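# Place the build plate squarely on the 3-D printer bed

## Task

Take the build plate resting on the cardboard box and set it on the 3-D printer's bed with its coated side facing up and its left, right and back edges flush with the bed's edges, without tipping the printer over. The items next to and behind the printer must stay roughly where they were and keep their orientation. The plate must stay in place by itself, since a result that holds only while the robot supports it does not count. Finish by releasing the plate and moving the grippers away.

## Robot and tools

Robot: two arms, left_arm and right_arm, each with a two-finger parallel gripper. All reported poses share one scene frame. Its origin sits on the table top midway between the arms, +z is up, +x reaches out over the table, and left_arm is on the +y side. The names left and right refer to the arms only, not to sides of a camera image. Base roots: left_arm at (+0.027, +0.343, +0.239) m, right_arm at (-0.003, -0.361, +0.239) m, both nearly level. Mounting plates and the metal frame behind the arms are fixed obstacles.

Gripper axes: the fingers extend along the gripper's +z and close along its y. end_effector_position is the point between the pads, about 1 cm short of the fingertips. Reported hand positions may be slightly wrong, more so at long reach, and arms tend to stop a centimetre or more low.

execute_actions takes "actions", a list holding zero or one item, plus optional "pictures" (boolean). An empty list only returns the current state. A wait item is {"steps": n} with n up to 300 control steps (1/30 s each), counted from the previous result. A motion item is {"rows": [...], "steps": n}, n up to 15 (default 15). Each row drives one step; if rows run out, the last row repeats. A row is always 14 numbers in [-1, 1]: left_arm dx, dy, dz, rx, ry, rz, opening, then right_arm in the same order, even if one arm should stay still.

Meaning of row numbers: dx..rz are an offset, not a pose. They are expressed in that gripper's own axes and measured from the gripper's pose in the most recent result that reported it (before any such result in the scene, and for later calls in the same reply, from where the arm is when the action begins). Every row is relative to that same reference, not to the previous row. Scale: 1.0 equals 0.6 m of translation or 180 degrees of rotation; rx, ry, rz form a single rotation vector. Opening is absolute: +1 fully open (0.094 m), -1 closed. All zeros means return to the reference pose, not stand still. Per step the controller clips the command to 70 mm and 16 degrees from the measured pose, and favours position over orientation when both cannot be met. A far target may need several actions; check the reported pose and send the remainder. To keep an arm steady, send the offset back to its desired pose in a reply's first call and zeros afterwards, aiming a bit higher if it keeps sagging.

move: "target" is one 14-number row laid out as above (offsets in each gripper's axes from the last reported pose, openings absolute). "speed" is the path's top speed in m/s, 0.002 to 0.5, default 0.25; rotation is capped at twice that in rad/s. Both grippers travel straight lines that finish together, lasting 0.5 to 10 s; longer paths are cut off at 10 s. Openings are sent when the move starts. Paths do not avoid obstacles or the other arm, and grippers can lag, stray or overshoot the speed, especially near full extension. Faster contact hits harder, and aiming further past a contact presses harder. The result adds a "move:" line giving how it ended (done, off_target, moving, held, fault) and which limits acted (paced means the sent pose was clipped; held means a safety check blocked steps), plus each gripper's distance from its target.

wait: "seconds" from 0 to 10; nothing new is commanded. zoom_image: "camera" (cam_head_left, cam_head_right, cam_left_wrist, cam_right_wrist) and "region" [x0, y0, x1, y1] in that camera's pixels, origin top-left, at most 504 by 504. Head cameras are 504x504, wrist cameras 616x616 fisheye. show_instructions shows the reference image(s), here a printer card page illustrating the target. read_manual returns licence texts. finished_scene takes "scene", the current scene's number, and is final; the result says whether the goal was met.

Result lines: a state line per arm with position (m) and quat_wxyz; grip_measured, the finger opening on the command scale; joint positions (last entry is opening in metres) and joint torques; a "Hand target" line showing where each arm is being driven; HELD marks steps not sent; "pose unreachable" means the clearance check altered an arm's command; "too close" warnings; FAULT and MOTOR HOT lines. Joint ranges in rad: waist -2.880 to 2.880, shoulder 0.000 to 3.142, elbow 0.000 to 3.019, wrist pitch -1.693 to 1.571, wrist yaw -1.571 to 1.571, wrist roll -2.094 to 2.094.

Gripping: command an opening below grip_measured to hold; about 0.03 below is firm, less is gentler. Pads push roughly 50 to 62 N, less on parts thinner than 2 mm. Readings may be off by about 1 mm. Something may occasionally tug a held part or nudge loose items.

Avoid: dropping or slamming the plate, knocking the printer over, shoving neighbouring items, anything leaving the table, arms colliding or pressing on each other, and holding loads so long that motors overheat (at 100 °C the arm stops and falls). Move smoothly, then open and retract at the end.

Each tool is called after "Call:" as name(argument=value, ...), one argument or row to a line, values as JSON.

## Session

Call:
show_instructions(
)

Call:
execute_actions(
  actions=[],
)

Reference images for this scene: printer card page 5.

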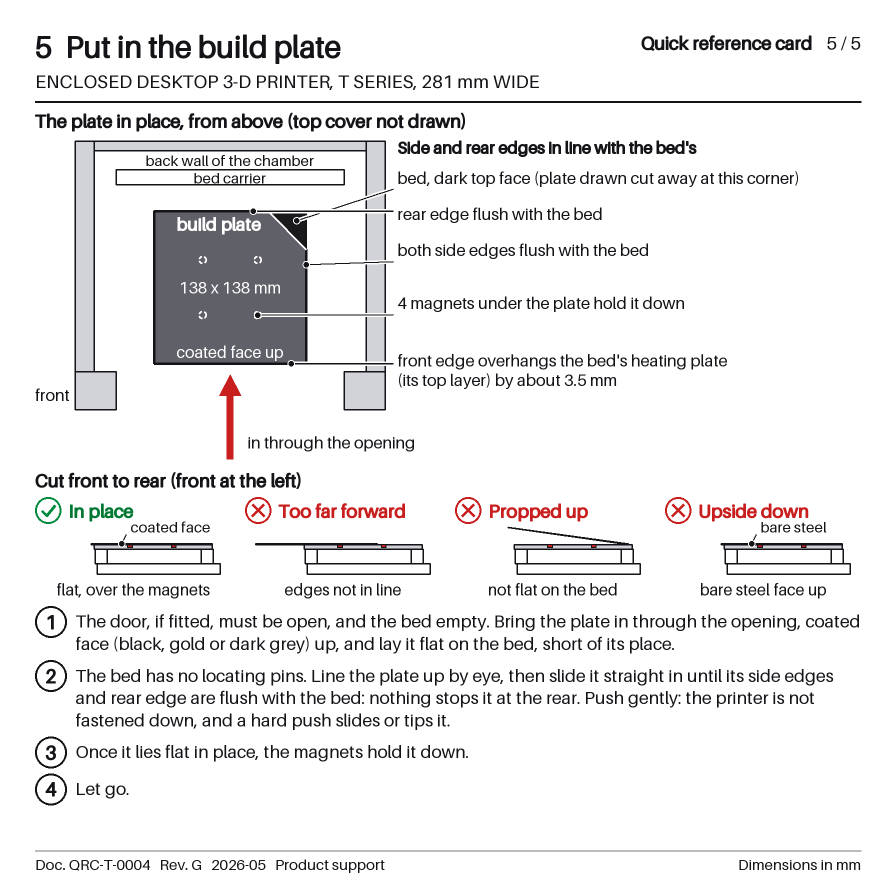

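Scene clock: 0.00 s of 4350.00 s.
left_arm: end_effector_position=(+0.4929, +0.3648, +0.2561) grip_measured=+1.000 end_effector_quat_wxyz=(+0.385, -0.028, +0.922, +0.010) | right_arm: end_effector_position=(+0.4451, -0.4510, +0.2493) grip_measured=+1.000 end_effector_quat_wxyz=(+0.374, +0.094, +0.922, -0.030)
Joint positions: left_arm=[ 0.011  1.55   0.559  0.213 -0.011 -0.013  0.094] | right_arm=[-0.011  1.549  0.542  0.209 -0.012  0.007  0.094]
Joint velocities: left_arm=[-0.024 -0.005  0.002 -0.007 -0.007 -0.007  0.   ] | right_arm=[ 0.005 -0.005  0.002 -0.022 -0.007 -0.037  0.   ]
Joint torques (N m, as the arm reports them, + toward a larger angle): no reading
Motor temperatures (°C, as the motors report them): left_arm=[21 21 22 21 22 18] | right_arm=[21 24 23 21 20 21]
Hand target (left_arm): +0.502, +0.365, +0.263; +0.395, -0.028, +0.918, +0.010
Hand target (right_arm): +0.453, -0.453, +0.255; +0.382, +0.094, +0.919, -0.031

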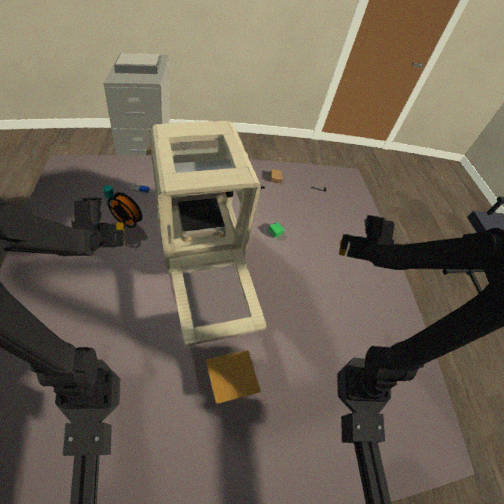

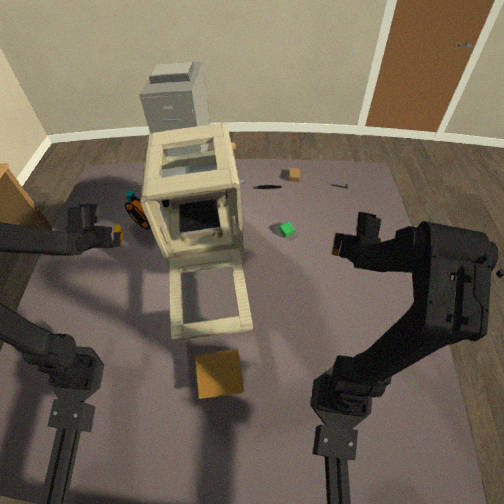

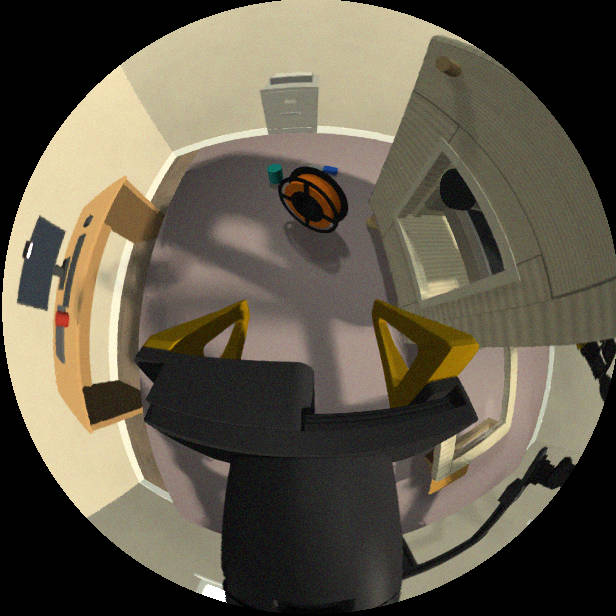

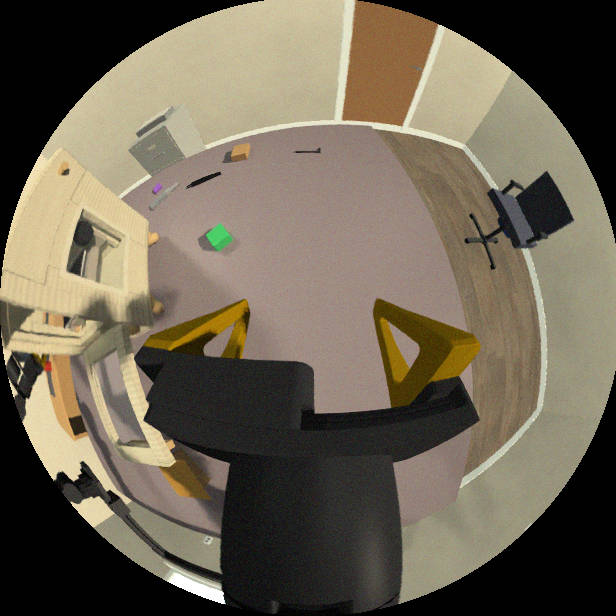

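Call:
move(
  target=[0,0,0,0,0,0,1,0,0,0,0,0,-0.5,0.2],
  speed=0.5,
)

Call:
move(
  target=[0,0,0,0,0,0,1,-0.49,0.31,-0.41,0.117,-0.085,-0.062,0.2],
)

Scene clock: 8.23 s of 4350.00 s.
left_arm: end_effector_position=(+0.4929, +0.3648, +0.2561) grip_measured=+1.000 end_effector_quat_wxyz=(+0.385, -0.028, +0.922, +0.010) | right_arm: end_effector_position=(+0.4450, -0.4512, +0.2493) grip_measured=+0.202 end_effector_quat_wxyz=(-0.245, +0.581, -0.722, +0.285)
Joint positions: left_arm=[ 0.011  1.55   0.559  0.213 -0.011 -0.013  0.094] | right_arm=[-0.011  1.549  0.542  0.209 -0.011 -1.552  0.056]
Joint velocities: left_arm=[ 0.005 -0.015  0.012 -0.017  0.037  0.007  0.   ] | right_arm=[-0.005  0.005 -0.007 -0.022  0.066 -0.051 -0.   ]
Joint torques (N m, as the arm reports them, + toward a larger angle): left_arm=[ 0.09 -9.82  5.93  1.4  -0.03 -0.01] | right_arm=[  0.26 -11.93   6.65   1.73  -0.07  -0.04]
Motor temperatures (°C, as the motors report them): left_arm=[21 21 23 21 22 18] | right_arm=[21 24 24 21 20 21]
Hand target (left_arm): +0.493, +0.365, +0.256; +0.385, -0.028, +0.922, +0.010
Hand target (right_arm): +0.445, -0.451, +0.249; +0.243, -0.585, +0.718, -0.286
Off the commanded pose (left_arm): 0.000 m, 0 deg.
Off the commanded pose (right_arm): 0.000 m, 1 deg.
After step 90, 2.93 s passed at rest.
move: done
camera_calibration (this result's frames):
cam_right_wrist: T_world_to_cam=[[0.687766, -0.177033, 0.704015, -0.560036], [-0.582753, -0.712936, 0.390027, -0.159053], [0.43287, -0.678514, -0.5935, -0.226108], [0, 0, 0, 1]] pos_world=[0.39036, -0.365957, 0.322113]

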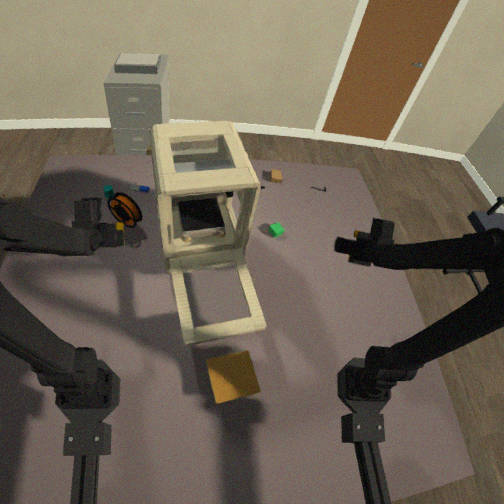

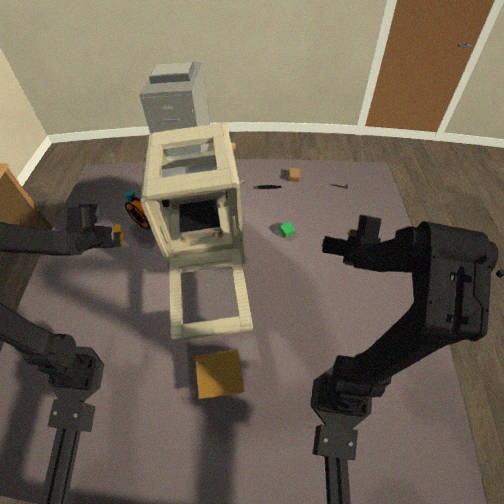

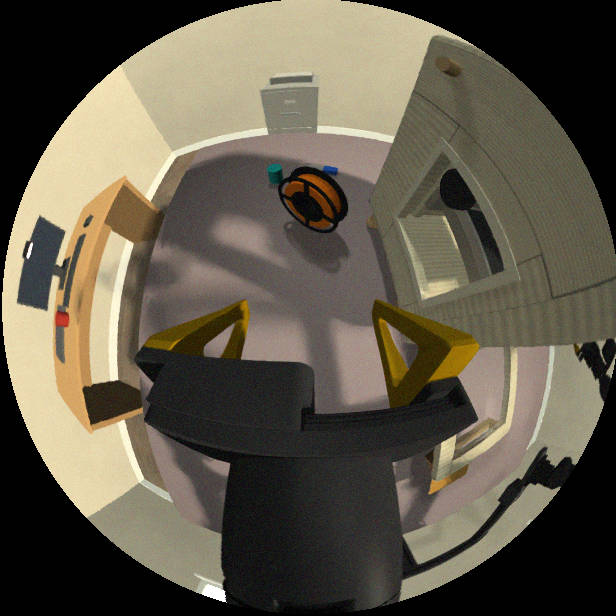

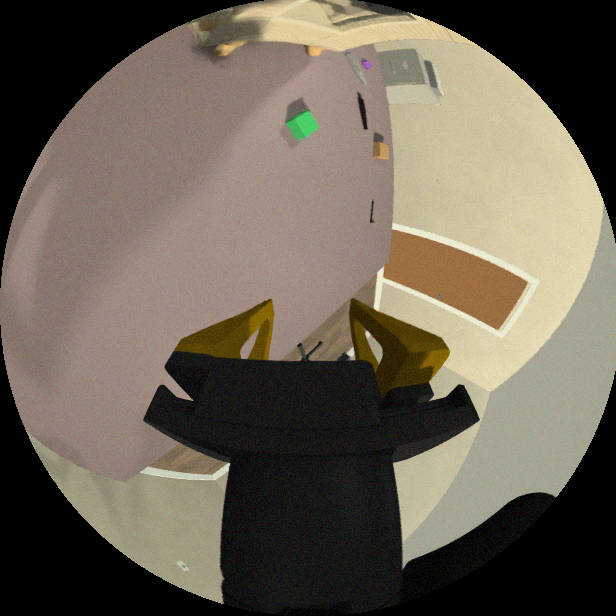

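Scene clock: 10.57 s of 4350.00 s.
left_arm: end_effector_position=(+0.4929, +0.3648, +0.2561) grip_measured=+1.000 end_effector_quat_wxyz=(+0.385, -0.028, +0.922, +0.010) | right_arm: end_effector_position=(+0.2078, -0.1164, +0.2911) grip_measured=+0.202 end_effector_quat_wxyz=(-0.401, +0.638, -0.550, +0.361)
Joint positions: left_arm=[ 0.011  1.55   0.559  0.213 -0.011 -0.013  0.094] | right_arm=[ 1.519  1.331  0.277  0.147  1.013 -0.767  0.056]
Joint velocities: left_arm=[-0.015 -0.015  0.002 -0.012 -0.022 -0.022  0.   ] | right_arm=[ 0.015 -0.005 -0.007 -0.007 -0.022 -0.007  0.   ]
Joint torques (N m, as the arm reports them, + toward a larger angle): left_arm=[ 0.4  -9.54  5.82  1.59  0.03 -0.01] | right_arm=[ 0.35 -5.94  8.58  1.13  0.77  0.16]
Motor temperatures (°C, as the motors report them): left_arm=[21 21 23 21 22 18] | right_arm=[21 24 24 21 20 21]
Hand target (left_arm): +0.493, +0.365, +0.256; +0.385, -0.028, +0.922, +0.010
Hand target (right_arm): +0.211, -0.108, +0.295; -0.403, +0.631, -0.556, +0.360
Off the commanded pose (left_arm): 0.000 m, 0 deg.
Off the commanded pose (right_arm): 0.019 m, 2 deg.
move: off_target (right_arm)
camera_calibration (this result's frames):
cam_right_wrist: T_world_to_cam=[[0.403997, 0.0559591, 0.913047, -0.341755], [-0.429199, -0.869846, 0.24322, -0.0823566], [0.807821, -0.490139, -0.327397, -0.00491559], [0, 0, 0, 1]] pos_world=[0.106692, -0.0549225, 0.33046]

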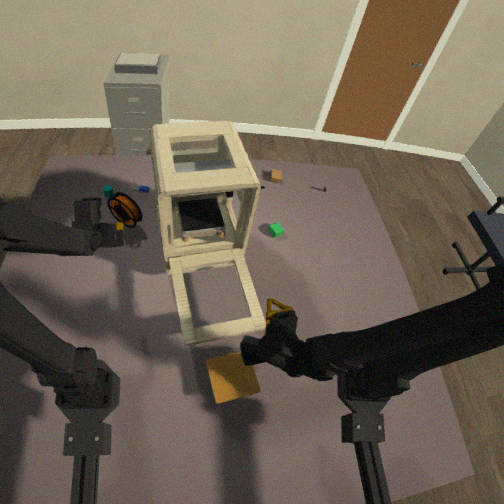

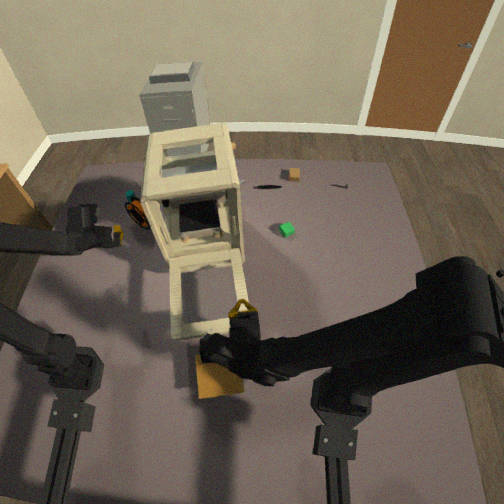

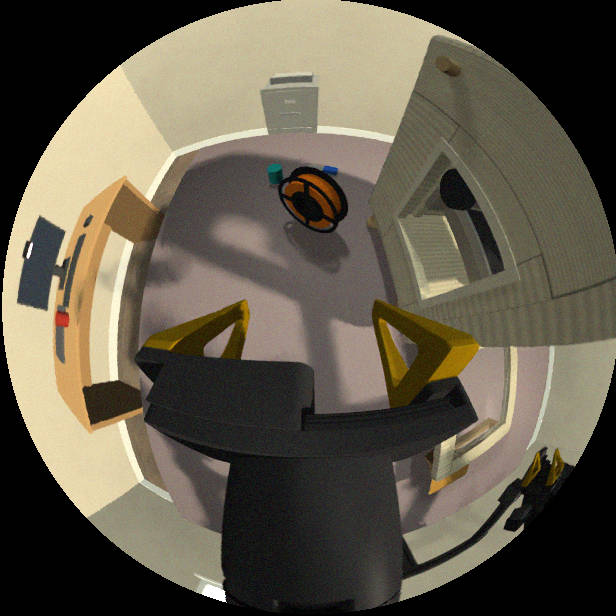

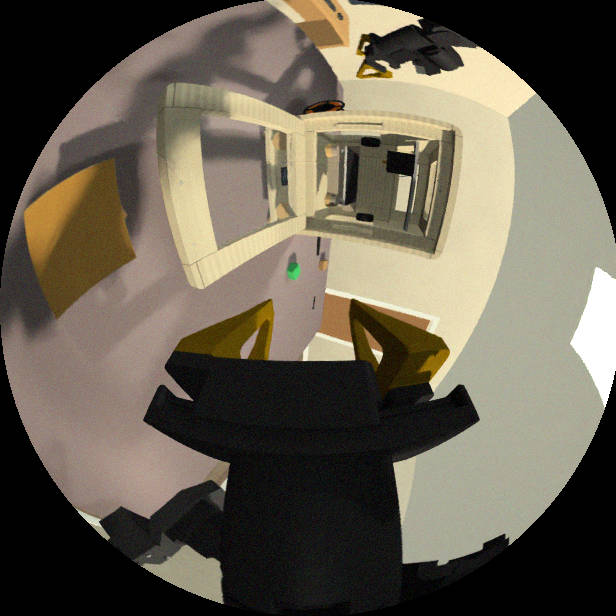

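Call:
move(
  target=[0,0,0,0,0,0,1,-0.159,0.373,-0.217,0.04,0,0,0.2],
  speed=0.12,
)

Scene clock: 15.17 s of 4350.00 s.
left_arm: end_effector_position=(+0.4929, +0.3648, +0.2561) grip_measured=+1.000 end_effector_quat_wxyz=(+0.385, -0.028, +0.922, +0.010) | right_arm: end_effector_position=(-0.0069, -0.0531, +0.1450) grip_measured=+0.202 end_effector_quat_wxyz=(-0.442, +0.606, -0.531, +0.396)
Joint positions: left_arm=[ 0.011  1.55   0.559  0.213 -0.011 -0.013  0.094] | right_arm=[ 2.286  2.27   0.893 -1.1    1.072  0.955  0.056]
Joint velocities: left_arm=[-0.005 -0.015 -0.007 -0.002 -0.022  0.051  0.   ] | right_arm=[-0.005 -0.015 -0.012  0.002  0.081  0.022 -0.001]
Joint torques (N m, as the arm reports them, + toward a larger angle): left_arm=[ 0.14 -9.58  5.85  1.39  0.01 -0.02] | right_arm=[  0.9  -15.13   1.76  -1.43   0.37   0.17]
Motor temperatures (°C, as the motors report them): left_arm=[21 21 23 21 22 18] | right_arm=[21 24 24 21 20 21]
Hand target (left_arm): +0.493, +0.365, +0.256; +0.385, -0.028, +0.922, +0.010
Hand target (right_arm): -0.006, -0.055, +0.141; -0.439, +0.605, -0.528, +0.404
Off the commanded pose (left_arm): 0.000 m, 0 deg.
Off the commanded pose (right_arm): 0.009 m, 1 deg.
move: done
camera_calibration (this result's frames):
cam_right_wrist: T_world_to_cam=[[0.283737, 0.0295806, 0.958446, -0.134041], [-0.462863, -0.871144, 0.163911, -0.0726873], [0.839792, -0.490137, -0.233484, 0.13839], [0, 0, 0, 1]] pos_world=[-0.111831, 0.00847416, 0.172697]

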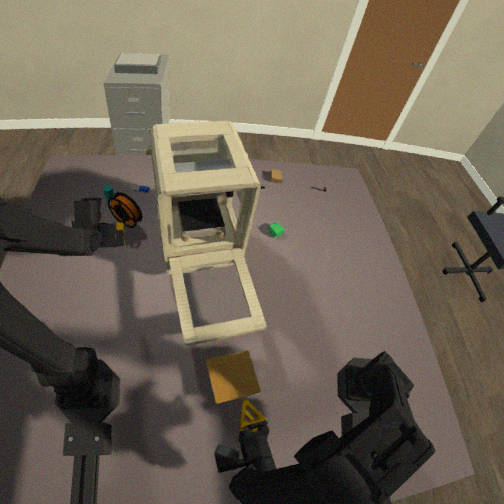

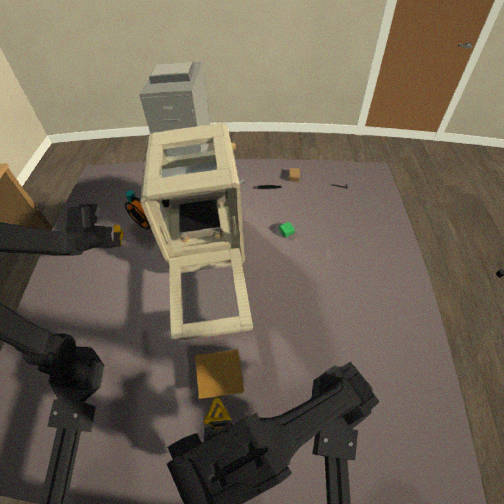

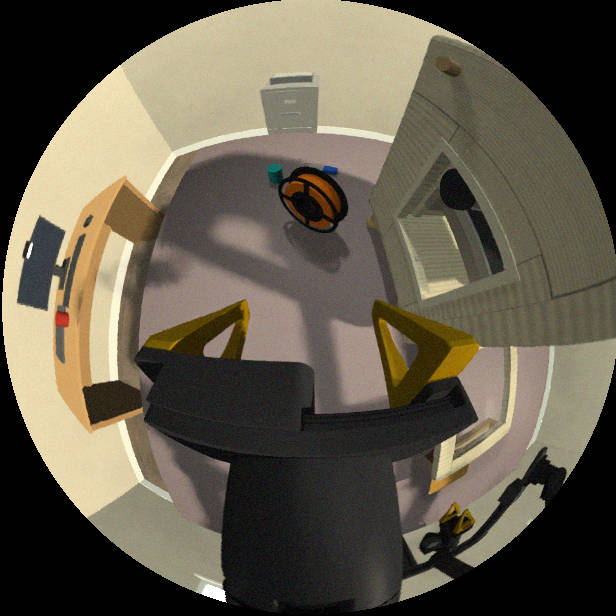

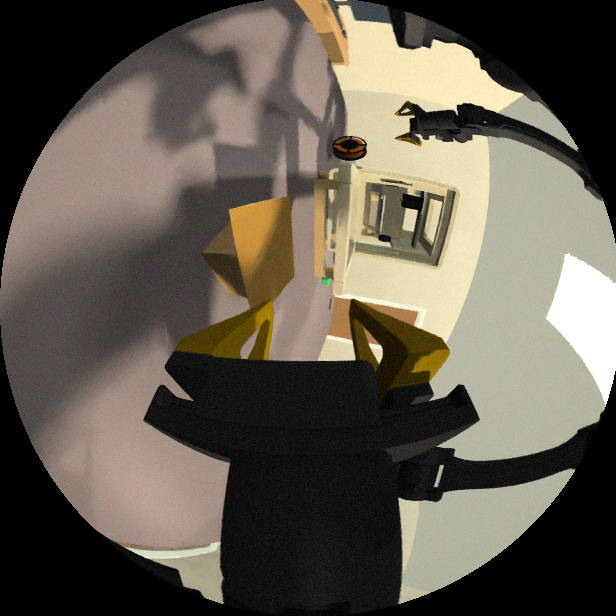

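Call:
move(
  target=[0,0,0,0,0,0,1,0,0.13,0.04,0.03,-0.006,0,0],
  speed=0.06,
)

Scene clock: 18.07 s of 4350.00 s.
left_arm: end_effector_position=(+0.4929, +0.3648, +0.2561) grip_measured=+1.000 end_effector_quat_wxyz=(+0.385, -0.028, +0.922, +0.010) | right_arm: end_effector_position=(-0.0060, -0.0507, +0.0679) grip_measured=+0.002 end_effector_quat_wxyz=(-0.474, +0.585, -0.516, +0.409)
Joint positions: left_arm=[ 0.011  1.55   0.559  0.213 -0.011 -0.013  0.094] | right_arm=[ 2.293  2.555  1.044 -1.111  1.122  1.104  0.047]
Joint velocities: left_arm=[ 0.005 -0.015 -0.012  0.012 -0.081  0.051  0.   ] | right_arm=[ 0.015 -0.005  0.012 -0.002  0.022  0.022 -0.   ]
Joint torques (N m, as the arm reports them, + toward a larger angle): left_arm=[-0.11 -9.62  6.01  1.3   0.03 -0.03] | right_arm=[  0.91 -15.88  -0.01  -1.4    0.62   0.2 ]
Motor temperatures (°C, as the motors report them): left_arm=[21 21 23 21 22 18] | right_arm=[21 24 24 21 20 21]
Hand target (left_arm): +0.493, +0.365, +0.256; +0.385, -0.028, +0.922, +0.010
Hand target (right_arm): -0.006, -0.054, +0.065; -0.475, +0.587, -0.507, +0.415
Off the commanded pose (left_arm): 0.000 m, 0 deg.
Off the commanded pose (right_arm): 0.006 m, 1 deg.
move: done
camera_calibration (this result's frames):
cam_right_wrist: T_world_to_cam=[[0.207231, 0.00179141, 0.97829, -0.0636629], [-0.464528, -0.879893, 0.100012, -0.0537061], [0.86097, -0.475169, -0.181509, 0.118112], [0, 0, 0, 1]] pos_world=[-0.113446, 0.00898179, 0.0890905]

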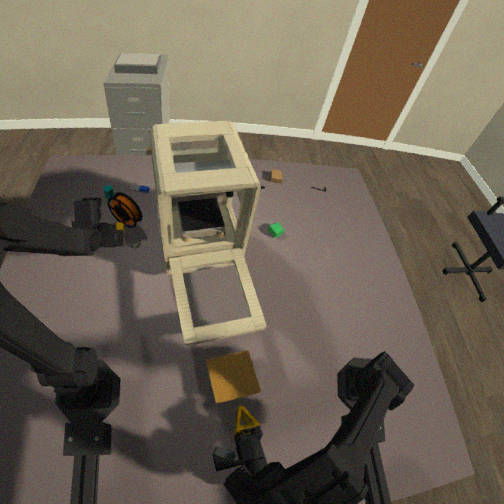

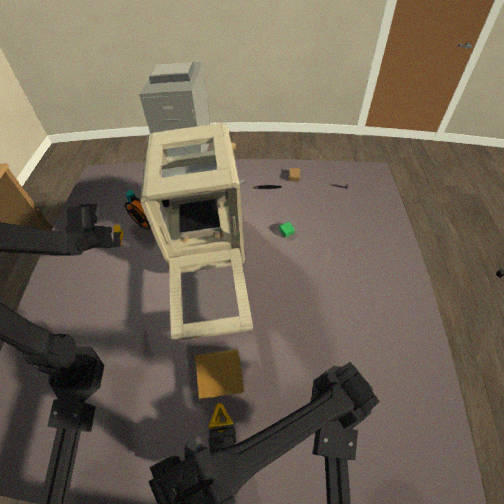

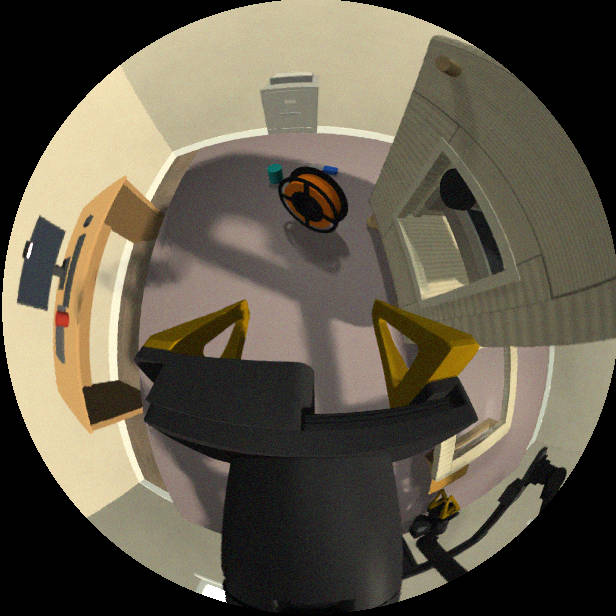

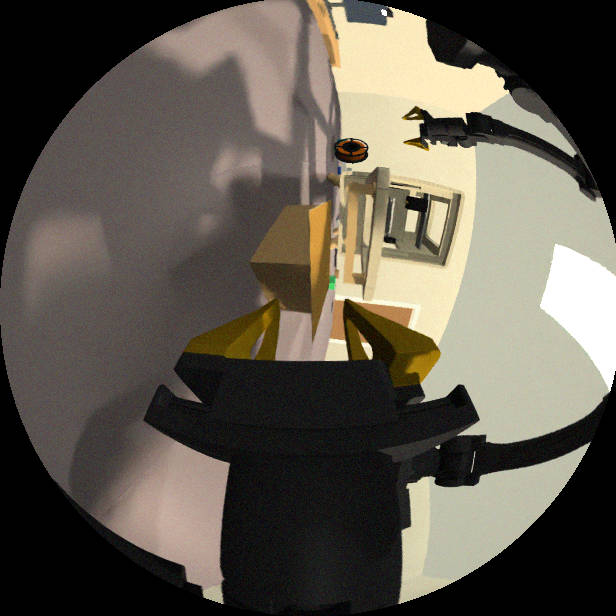

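Call:
move(
  target=[0,0,0,0,0,0,1,0.005,-0.004,0.08,0,0,0,-0.4],
  speed=0.03,
)

Scene clock: 22.03 s of 4350.00 s.
left_arm: end_effector_position=(+0.4929, +0.3648, +0.2561) grip_measured=+1.000 end_effector_quat_wxyz=(+0.385, -0.028, +0.922, +0.010) | right_arm: end_effector_position=(+0.0388, -0.0483, +0.0561) grip_measured=-0.398 end_effector_quat_wxyz=(-0.472, +0.586, -0.515, +0.409)
Joint positions: left_arm=[ 0.011  1.55   0.559  0.213 -0.011 -0.013  0.094] | right_arm=[ 2.166  2.555  0.977 -0.867  1.225  0.91   0.028]
Joint velocities: left_arm=[ 0.005 -0.005 -0.007  0.012  0.081 -0.081  0.   ] | right_arm=[ 0.005 -0.005  0.007  0.007 -0.051 -0.095 -0.001]
Joint torques (N m, as the arm reports them, + toward a larger angle): left_arm=[-0.12 -9.7   5.79  1.58 -0.01 -0.05] | right_arm=[ -0.73 -18.8   -1.6   -0.12   0.86   0.05]
Motor temperatures (°C, as the motors report them): left_arm=[21 21 23 21 22 18] | right_arm=[21 24 23 21 20 21]
Hand target (left_arm): +0.493, +0.365, +0.256; +0.385, -0.028, +0.922, +0.010
Hand target (right_arm): +0.040, -0.047, +0.060; -0.473, +0.587, -0.516, +0.408
Off the commanded pose (left_arm): 0.000 m, 0 deg.
Off the commanded pose (right_arm): 0.005 m, 0 deg.
move: done
camera_calibration (this result's frames):
cam_right_wrist: T_world_to_cam=[[0.208685, 0.00477829, 0.977971, -0.0612822], [-0.464157, -0.879704, 0.103343, -0.0297721], [0.860819, -0.475498, -0.181363, 0.0785282], [0, 0, 0, 1]] pos_world=[-0.0686288, 0.0114422, 0.0772511]

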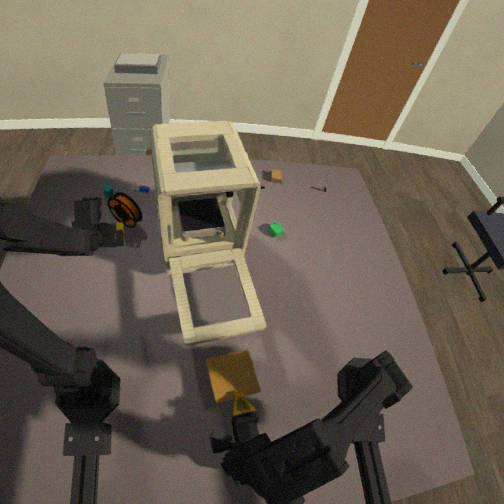

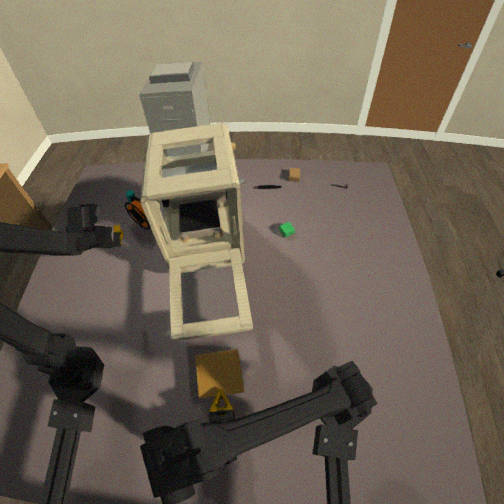

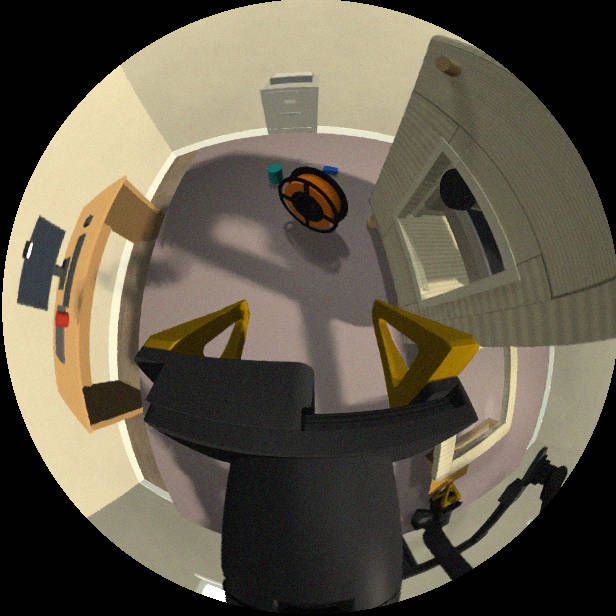

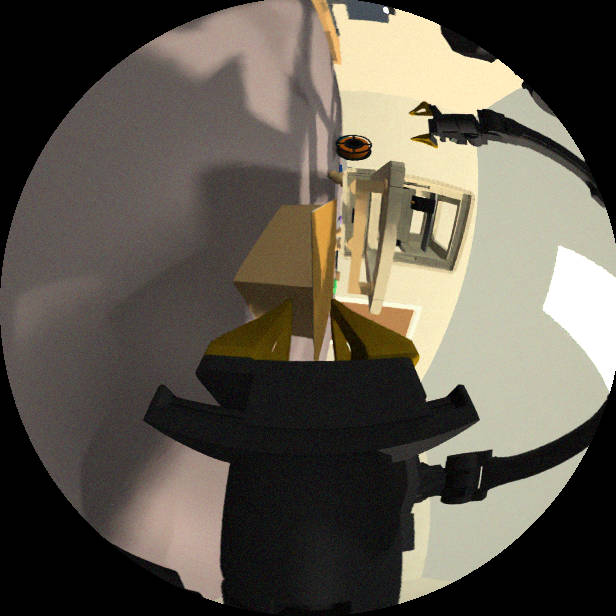

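Call:
move(
  target=[0,0,0,0,0,0,1,0,-0.04,0.02,0,0,0,-0.4],
  speed=0.03,
)

Call:
execute_actions(
  actions=[
    {"rows":[[0,0,0,0,0,0,1,0,0,0,0,0,0,-0.5],[0,0,0,0,0,0,1,0,0,0,0,0,0,-0.55],[0,0,0,0,0,0,1,0,0,0,0,0,0,-0.6],[0,0,0,0,0,0,1,0,0,0,0,0,0,-0.65],[0,0,0,0,0,0,1,0,0,0,0,0,0,-0.7],[0,0,0,0,0,0,1,0,0,0,0,0,0,-0.75],[0,0,0,0,0,0,1,0,0,0,0,0,0,-0.8],[0,0,0,0,0,0,1,0,0,0,0,0,0,-0.85],[0,0,0,0,0,0,1,0,0,0,0,0,0,-0.9],[0,0,0,0,0,0,1,0,0,0,0,0,0,-0.95],[0,0,0,0,0,0,1,0,0,0,0,0,0,-1]]},
  ],
  pictures=false,
)

Call:
move(
  target=[0,0,0,0,0,0,1,0,-0.33,-0.07,-0.07,0,0,-1],
  speed=0.1,
)

Scene clock: 25.93 s of 4350.00 s.
left_arm: end_effector_position=(+0.4929, +0.3648, +0.2561) grip_measured=+1.000 end_effector_quat_wxyz=(+0.385, -0.028, +0.922, +0.010) | right_arm: end_effector_position=(+0.0535, -0.0479, +0.0716) grip_measured=-0.398 end_effector_quat_wxyz=(-0.471, +0.588, -0.514, +0.410)
Joint positions: left_arm=[ 0.011  1.55   0.559  0.213 -0.011 -0.013  0.094] | right_arm=[ 2.122  2.497  0.919 -0.781  1.257  0.813  0.028]
Joint velocities: left_arm=[-0.005 -0.005 -0.022  0.007 -0.11   0.051  0.   ] | right_arm=[-0.015 -0.005  0.002  0.012 -0.007 -0.11  -0.002]
Joint torques (N m, as the arm reports them, + toward a larger angle): left_arm=[ -0.29 -10.06   5.68   1.15   0.04  -0.04] | right_arm=[  0.02 -19.07  -1.54  -0.25   0.88  -0.01]
Motor temperatures (°C, as the motors report them): left_arm=[21 21 23 21 22 18] | right_arm=[21 25 23 21 20 21]
Hand target (left_arm): +0.493, +0.365, +0.256; +0.385, -0.028, +0.922, +0.010
Hand target (right_arm): +0.055, -0.046, +0.076; -0.472, +0.587, -0.516, +0.408
Off the commanded pose (left_arm): 0.000 m, 0 deg.
Off the commanded pose (right_arm): 0.006 m, 0 deg.
move: done
camera_calibration (this result's frames):
cam_right_wrist: T_world_to_cam=[[0.208442, 0.0105072, 0.977978, -0.0791974], [-0.463874, -0.879255, 0.108315, -0.0245326], [0.86103, -0.476236, -0.1784, 0.0685983], [0, 0, 0, 1]] pos_world=[-0.0539372, 0.0119307, 0.0923485]

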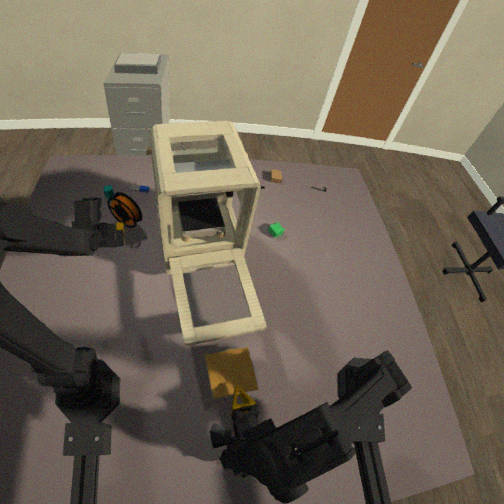

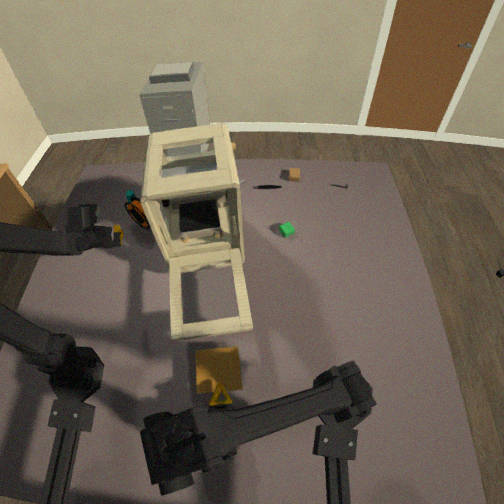

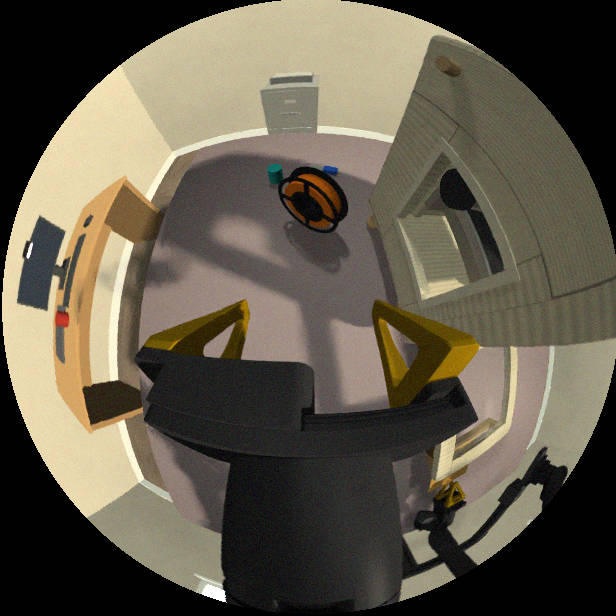

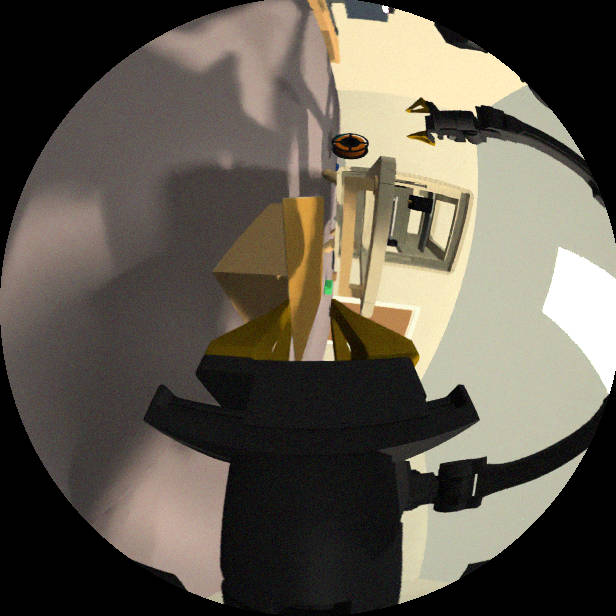

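Scene clock: 26.43 s of 4350.00 s.
left_arm: end_effector_position=(+0.4929, +0.3648, +0.2561) grip_measured=+1.000 end_effector_quat_wxyz=(+0.385, -0.028, +0.922, +0.010) | right_arm: end_effector_position=(+0.0535, -0.0477, +0.0718) grip_measured=-0.983 end_effector_quat_wxyz=(-0.472, +0.588, -0.514, +0.410)
Joint positions: left_arm=[ 0.011  1.55   0.559  0.213 -0.011 -0.013  0.094] | right_arm=[ 2.122  2.497  0.919 -0.781  1.259  0.813  0.001]
Joint velocities: left_arm=[ 0.015 -0.005  0.002 -0.022  0.051 -0.037  0.   ] | right_arm=[-0.005 -0.005 -0.007  0.007 -0.081  0.007 -0.   ]
Joint torques (N m, as the arm reports them, + toward a larger angle): left_arm=[ -0.09 -10.06   5.73   1.34  -0.04  -0.03] | right_arm=[  0.53 -16.39  -0.8   -0.57   0.56   0.13]
Motor temperatures (°C, as the motors report them): left_arm=[21 21 23 21 22 18] | right_arm=[21 25 23 21 20 21]
Hand target (left_arm): +0.493, +0.365, +0.256; +0.385, -0.028, +0.922, +0.010
Hand target (right_arm): +0.054, -0.048, +0.072; -0.471, +0.588, -0.514, +0.410
Off the commanded pose (left_arm): 0.000 m, 0 deg.
Off the commanded pose (right_arm): 0.000 m, 0 deg.
Steps of this call (steps 1 to 15: all 15 steps of this action). Readings (end_effector_position):
1: left_arm (+0.4929, +0.3648, +0.2561) | right_arm (+0.0535, -0.0479, +0.0716)
2: left_arm (+0.4929, +0.3648, +0.2561) | right_arm (+0.0535, -0.0479, +0.0716)
4: left_arm (+0.4929, +0.3648, +0.2561) | right_arm (+0.0535, -0.0479, +0.0716)
8: left_arm (+0.4929, +0.3648, +0.2561) | right_arm (+0.0535, -0.0479, +0.0716)
15: the state above

Scene clock: 29.03 s of 4350.00 s.
left_arm: end_effector_position=(+0.4929, +0.3648, +0.2561) grip_measured=+1.000 end_effector_quat_wxyz=(+0.385, -0.028, +0.922, +0.010) | right_arm: end_effector_position=(+0.0497, -0.0435, +0.2687) grip_measured=-0.987 end_effector_quat_wxyz=(-0.409, +0.635, -0.558, +0.343)
Joint positions: left_arm=[ 0.011  1.55   0.559  0.213 -0.011 -0.013  0.094] | right_arm=[ 2.092  1.697  0.678 -0.912  1.095  0.422  0.001]
Joint velocities: left_arm=[-0.005  0.005 -0.007  0.002 -0.051 -0.022  0.   ] | right_arm=[-0.005 -0.005  0.002 -0.002 -0.081 -0.095 -0.   ]
Joint torques (N m, as the arm reports them, + toward a larger angle): left_arm=[  1.36 -10.48   5.83   1.4    0.04   0.  ] | right_arm=[ -0.32 -13.63   4.5   -0.6    0.77  -0.04]
Motor temperatures (°C, as the motors report them): left_arm=[21 21 23 21 22 18] | right_arm=[21 25 23 21 20 21]
Hand target (left_arm): +0.493, +0.365, +0.256; +0.385, -0.028, +0.922, +0.010
Hand target (right_arm): +0.053, -0.047, +0.271; -0.404, +0.638, -0.555, +0.350
Off the commanded pose (left_arm): 0.000 m, 0 deg.
Off the commanded pose (right_arm): 0.009 m, 1 deg.
move: done
camera_calibration (this result's frames):
cam_right_wrist: T_world_to_cam=[[0.420456, 0.0245886, 0.90698, -0.26211], [-0.41878, -0.881523, 0.218036, -0.0755856], [0.804885, -0.4715, -0.360344, 0.161003], [0, 0, 0, 1]] pos_world=[-0.0510371, 0.0157275, 0.312226]

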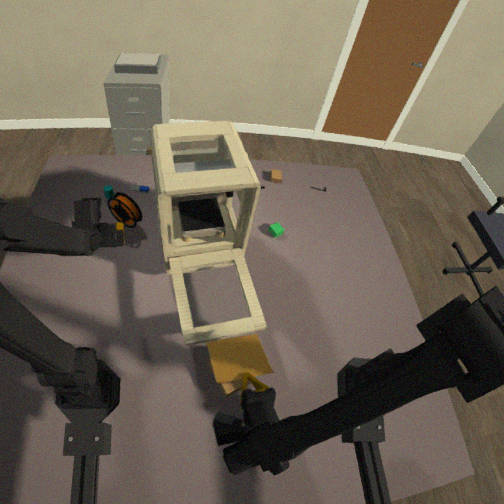

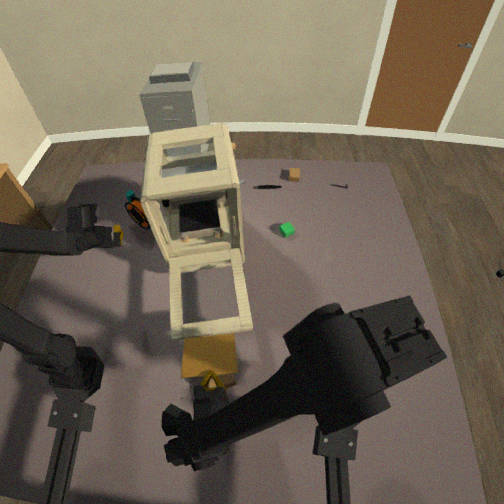

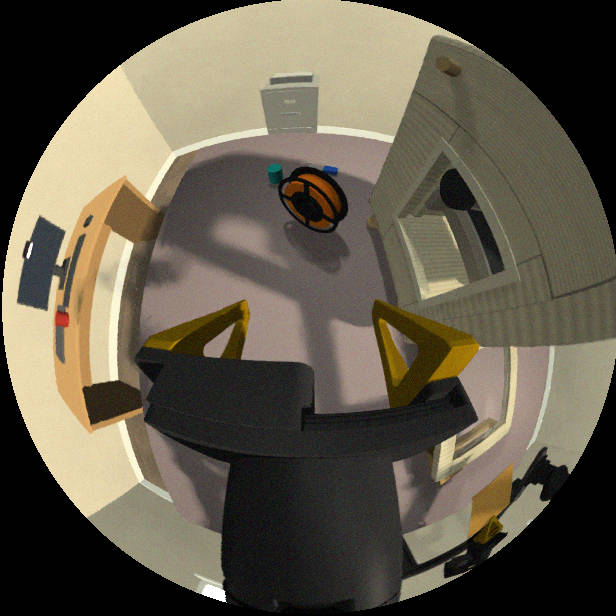

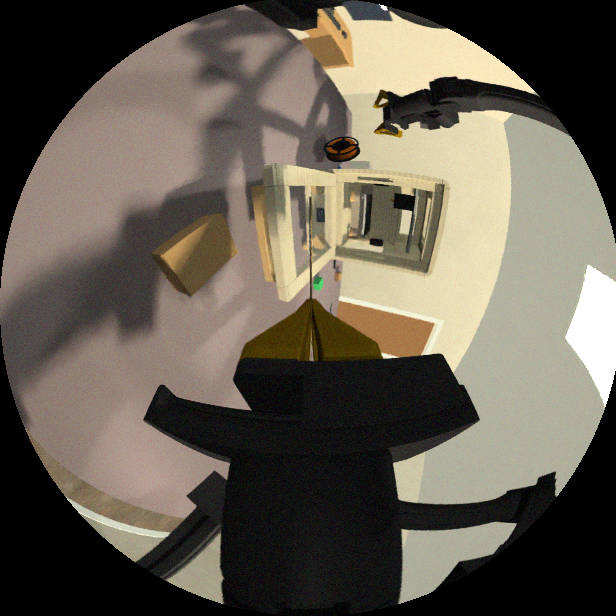

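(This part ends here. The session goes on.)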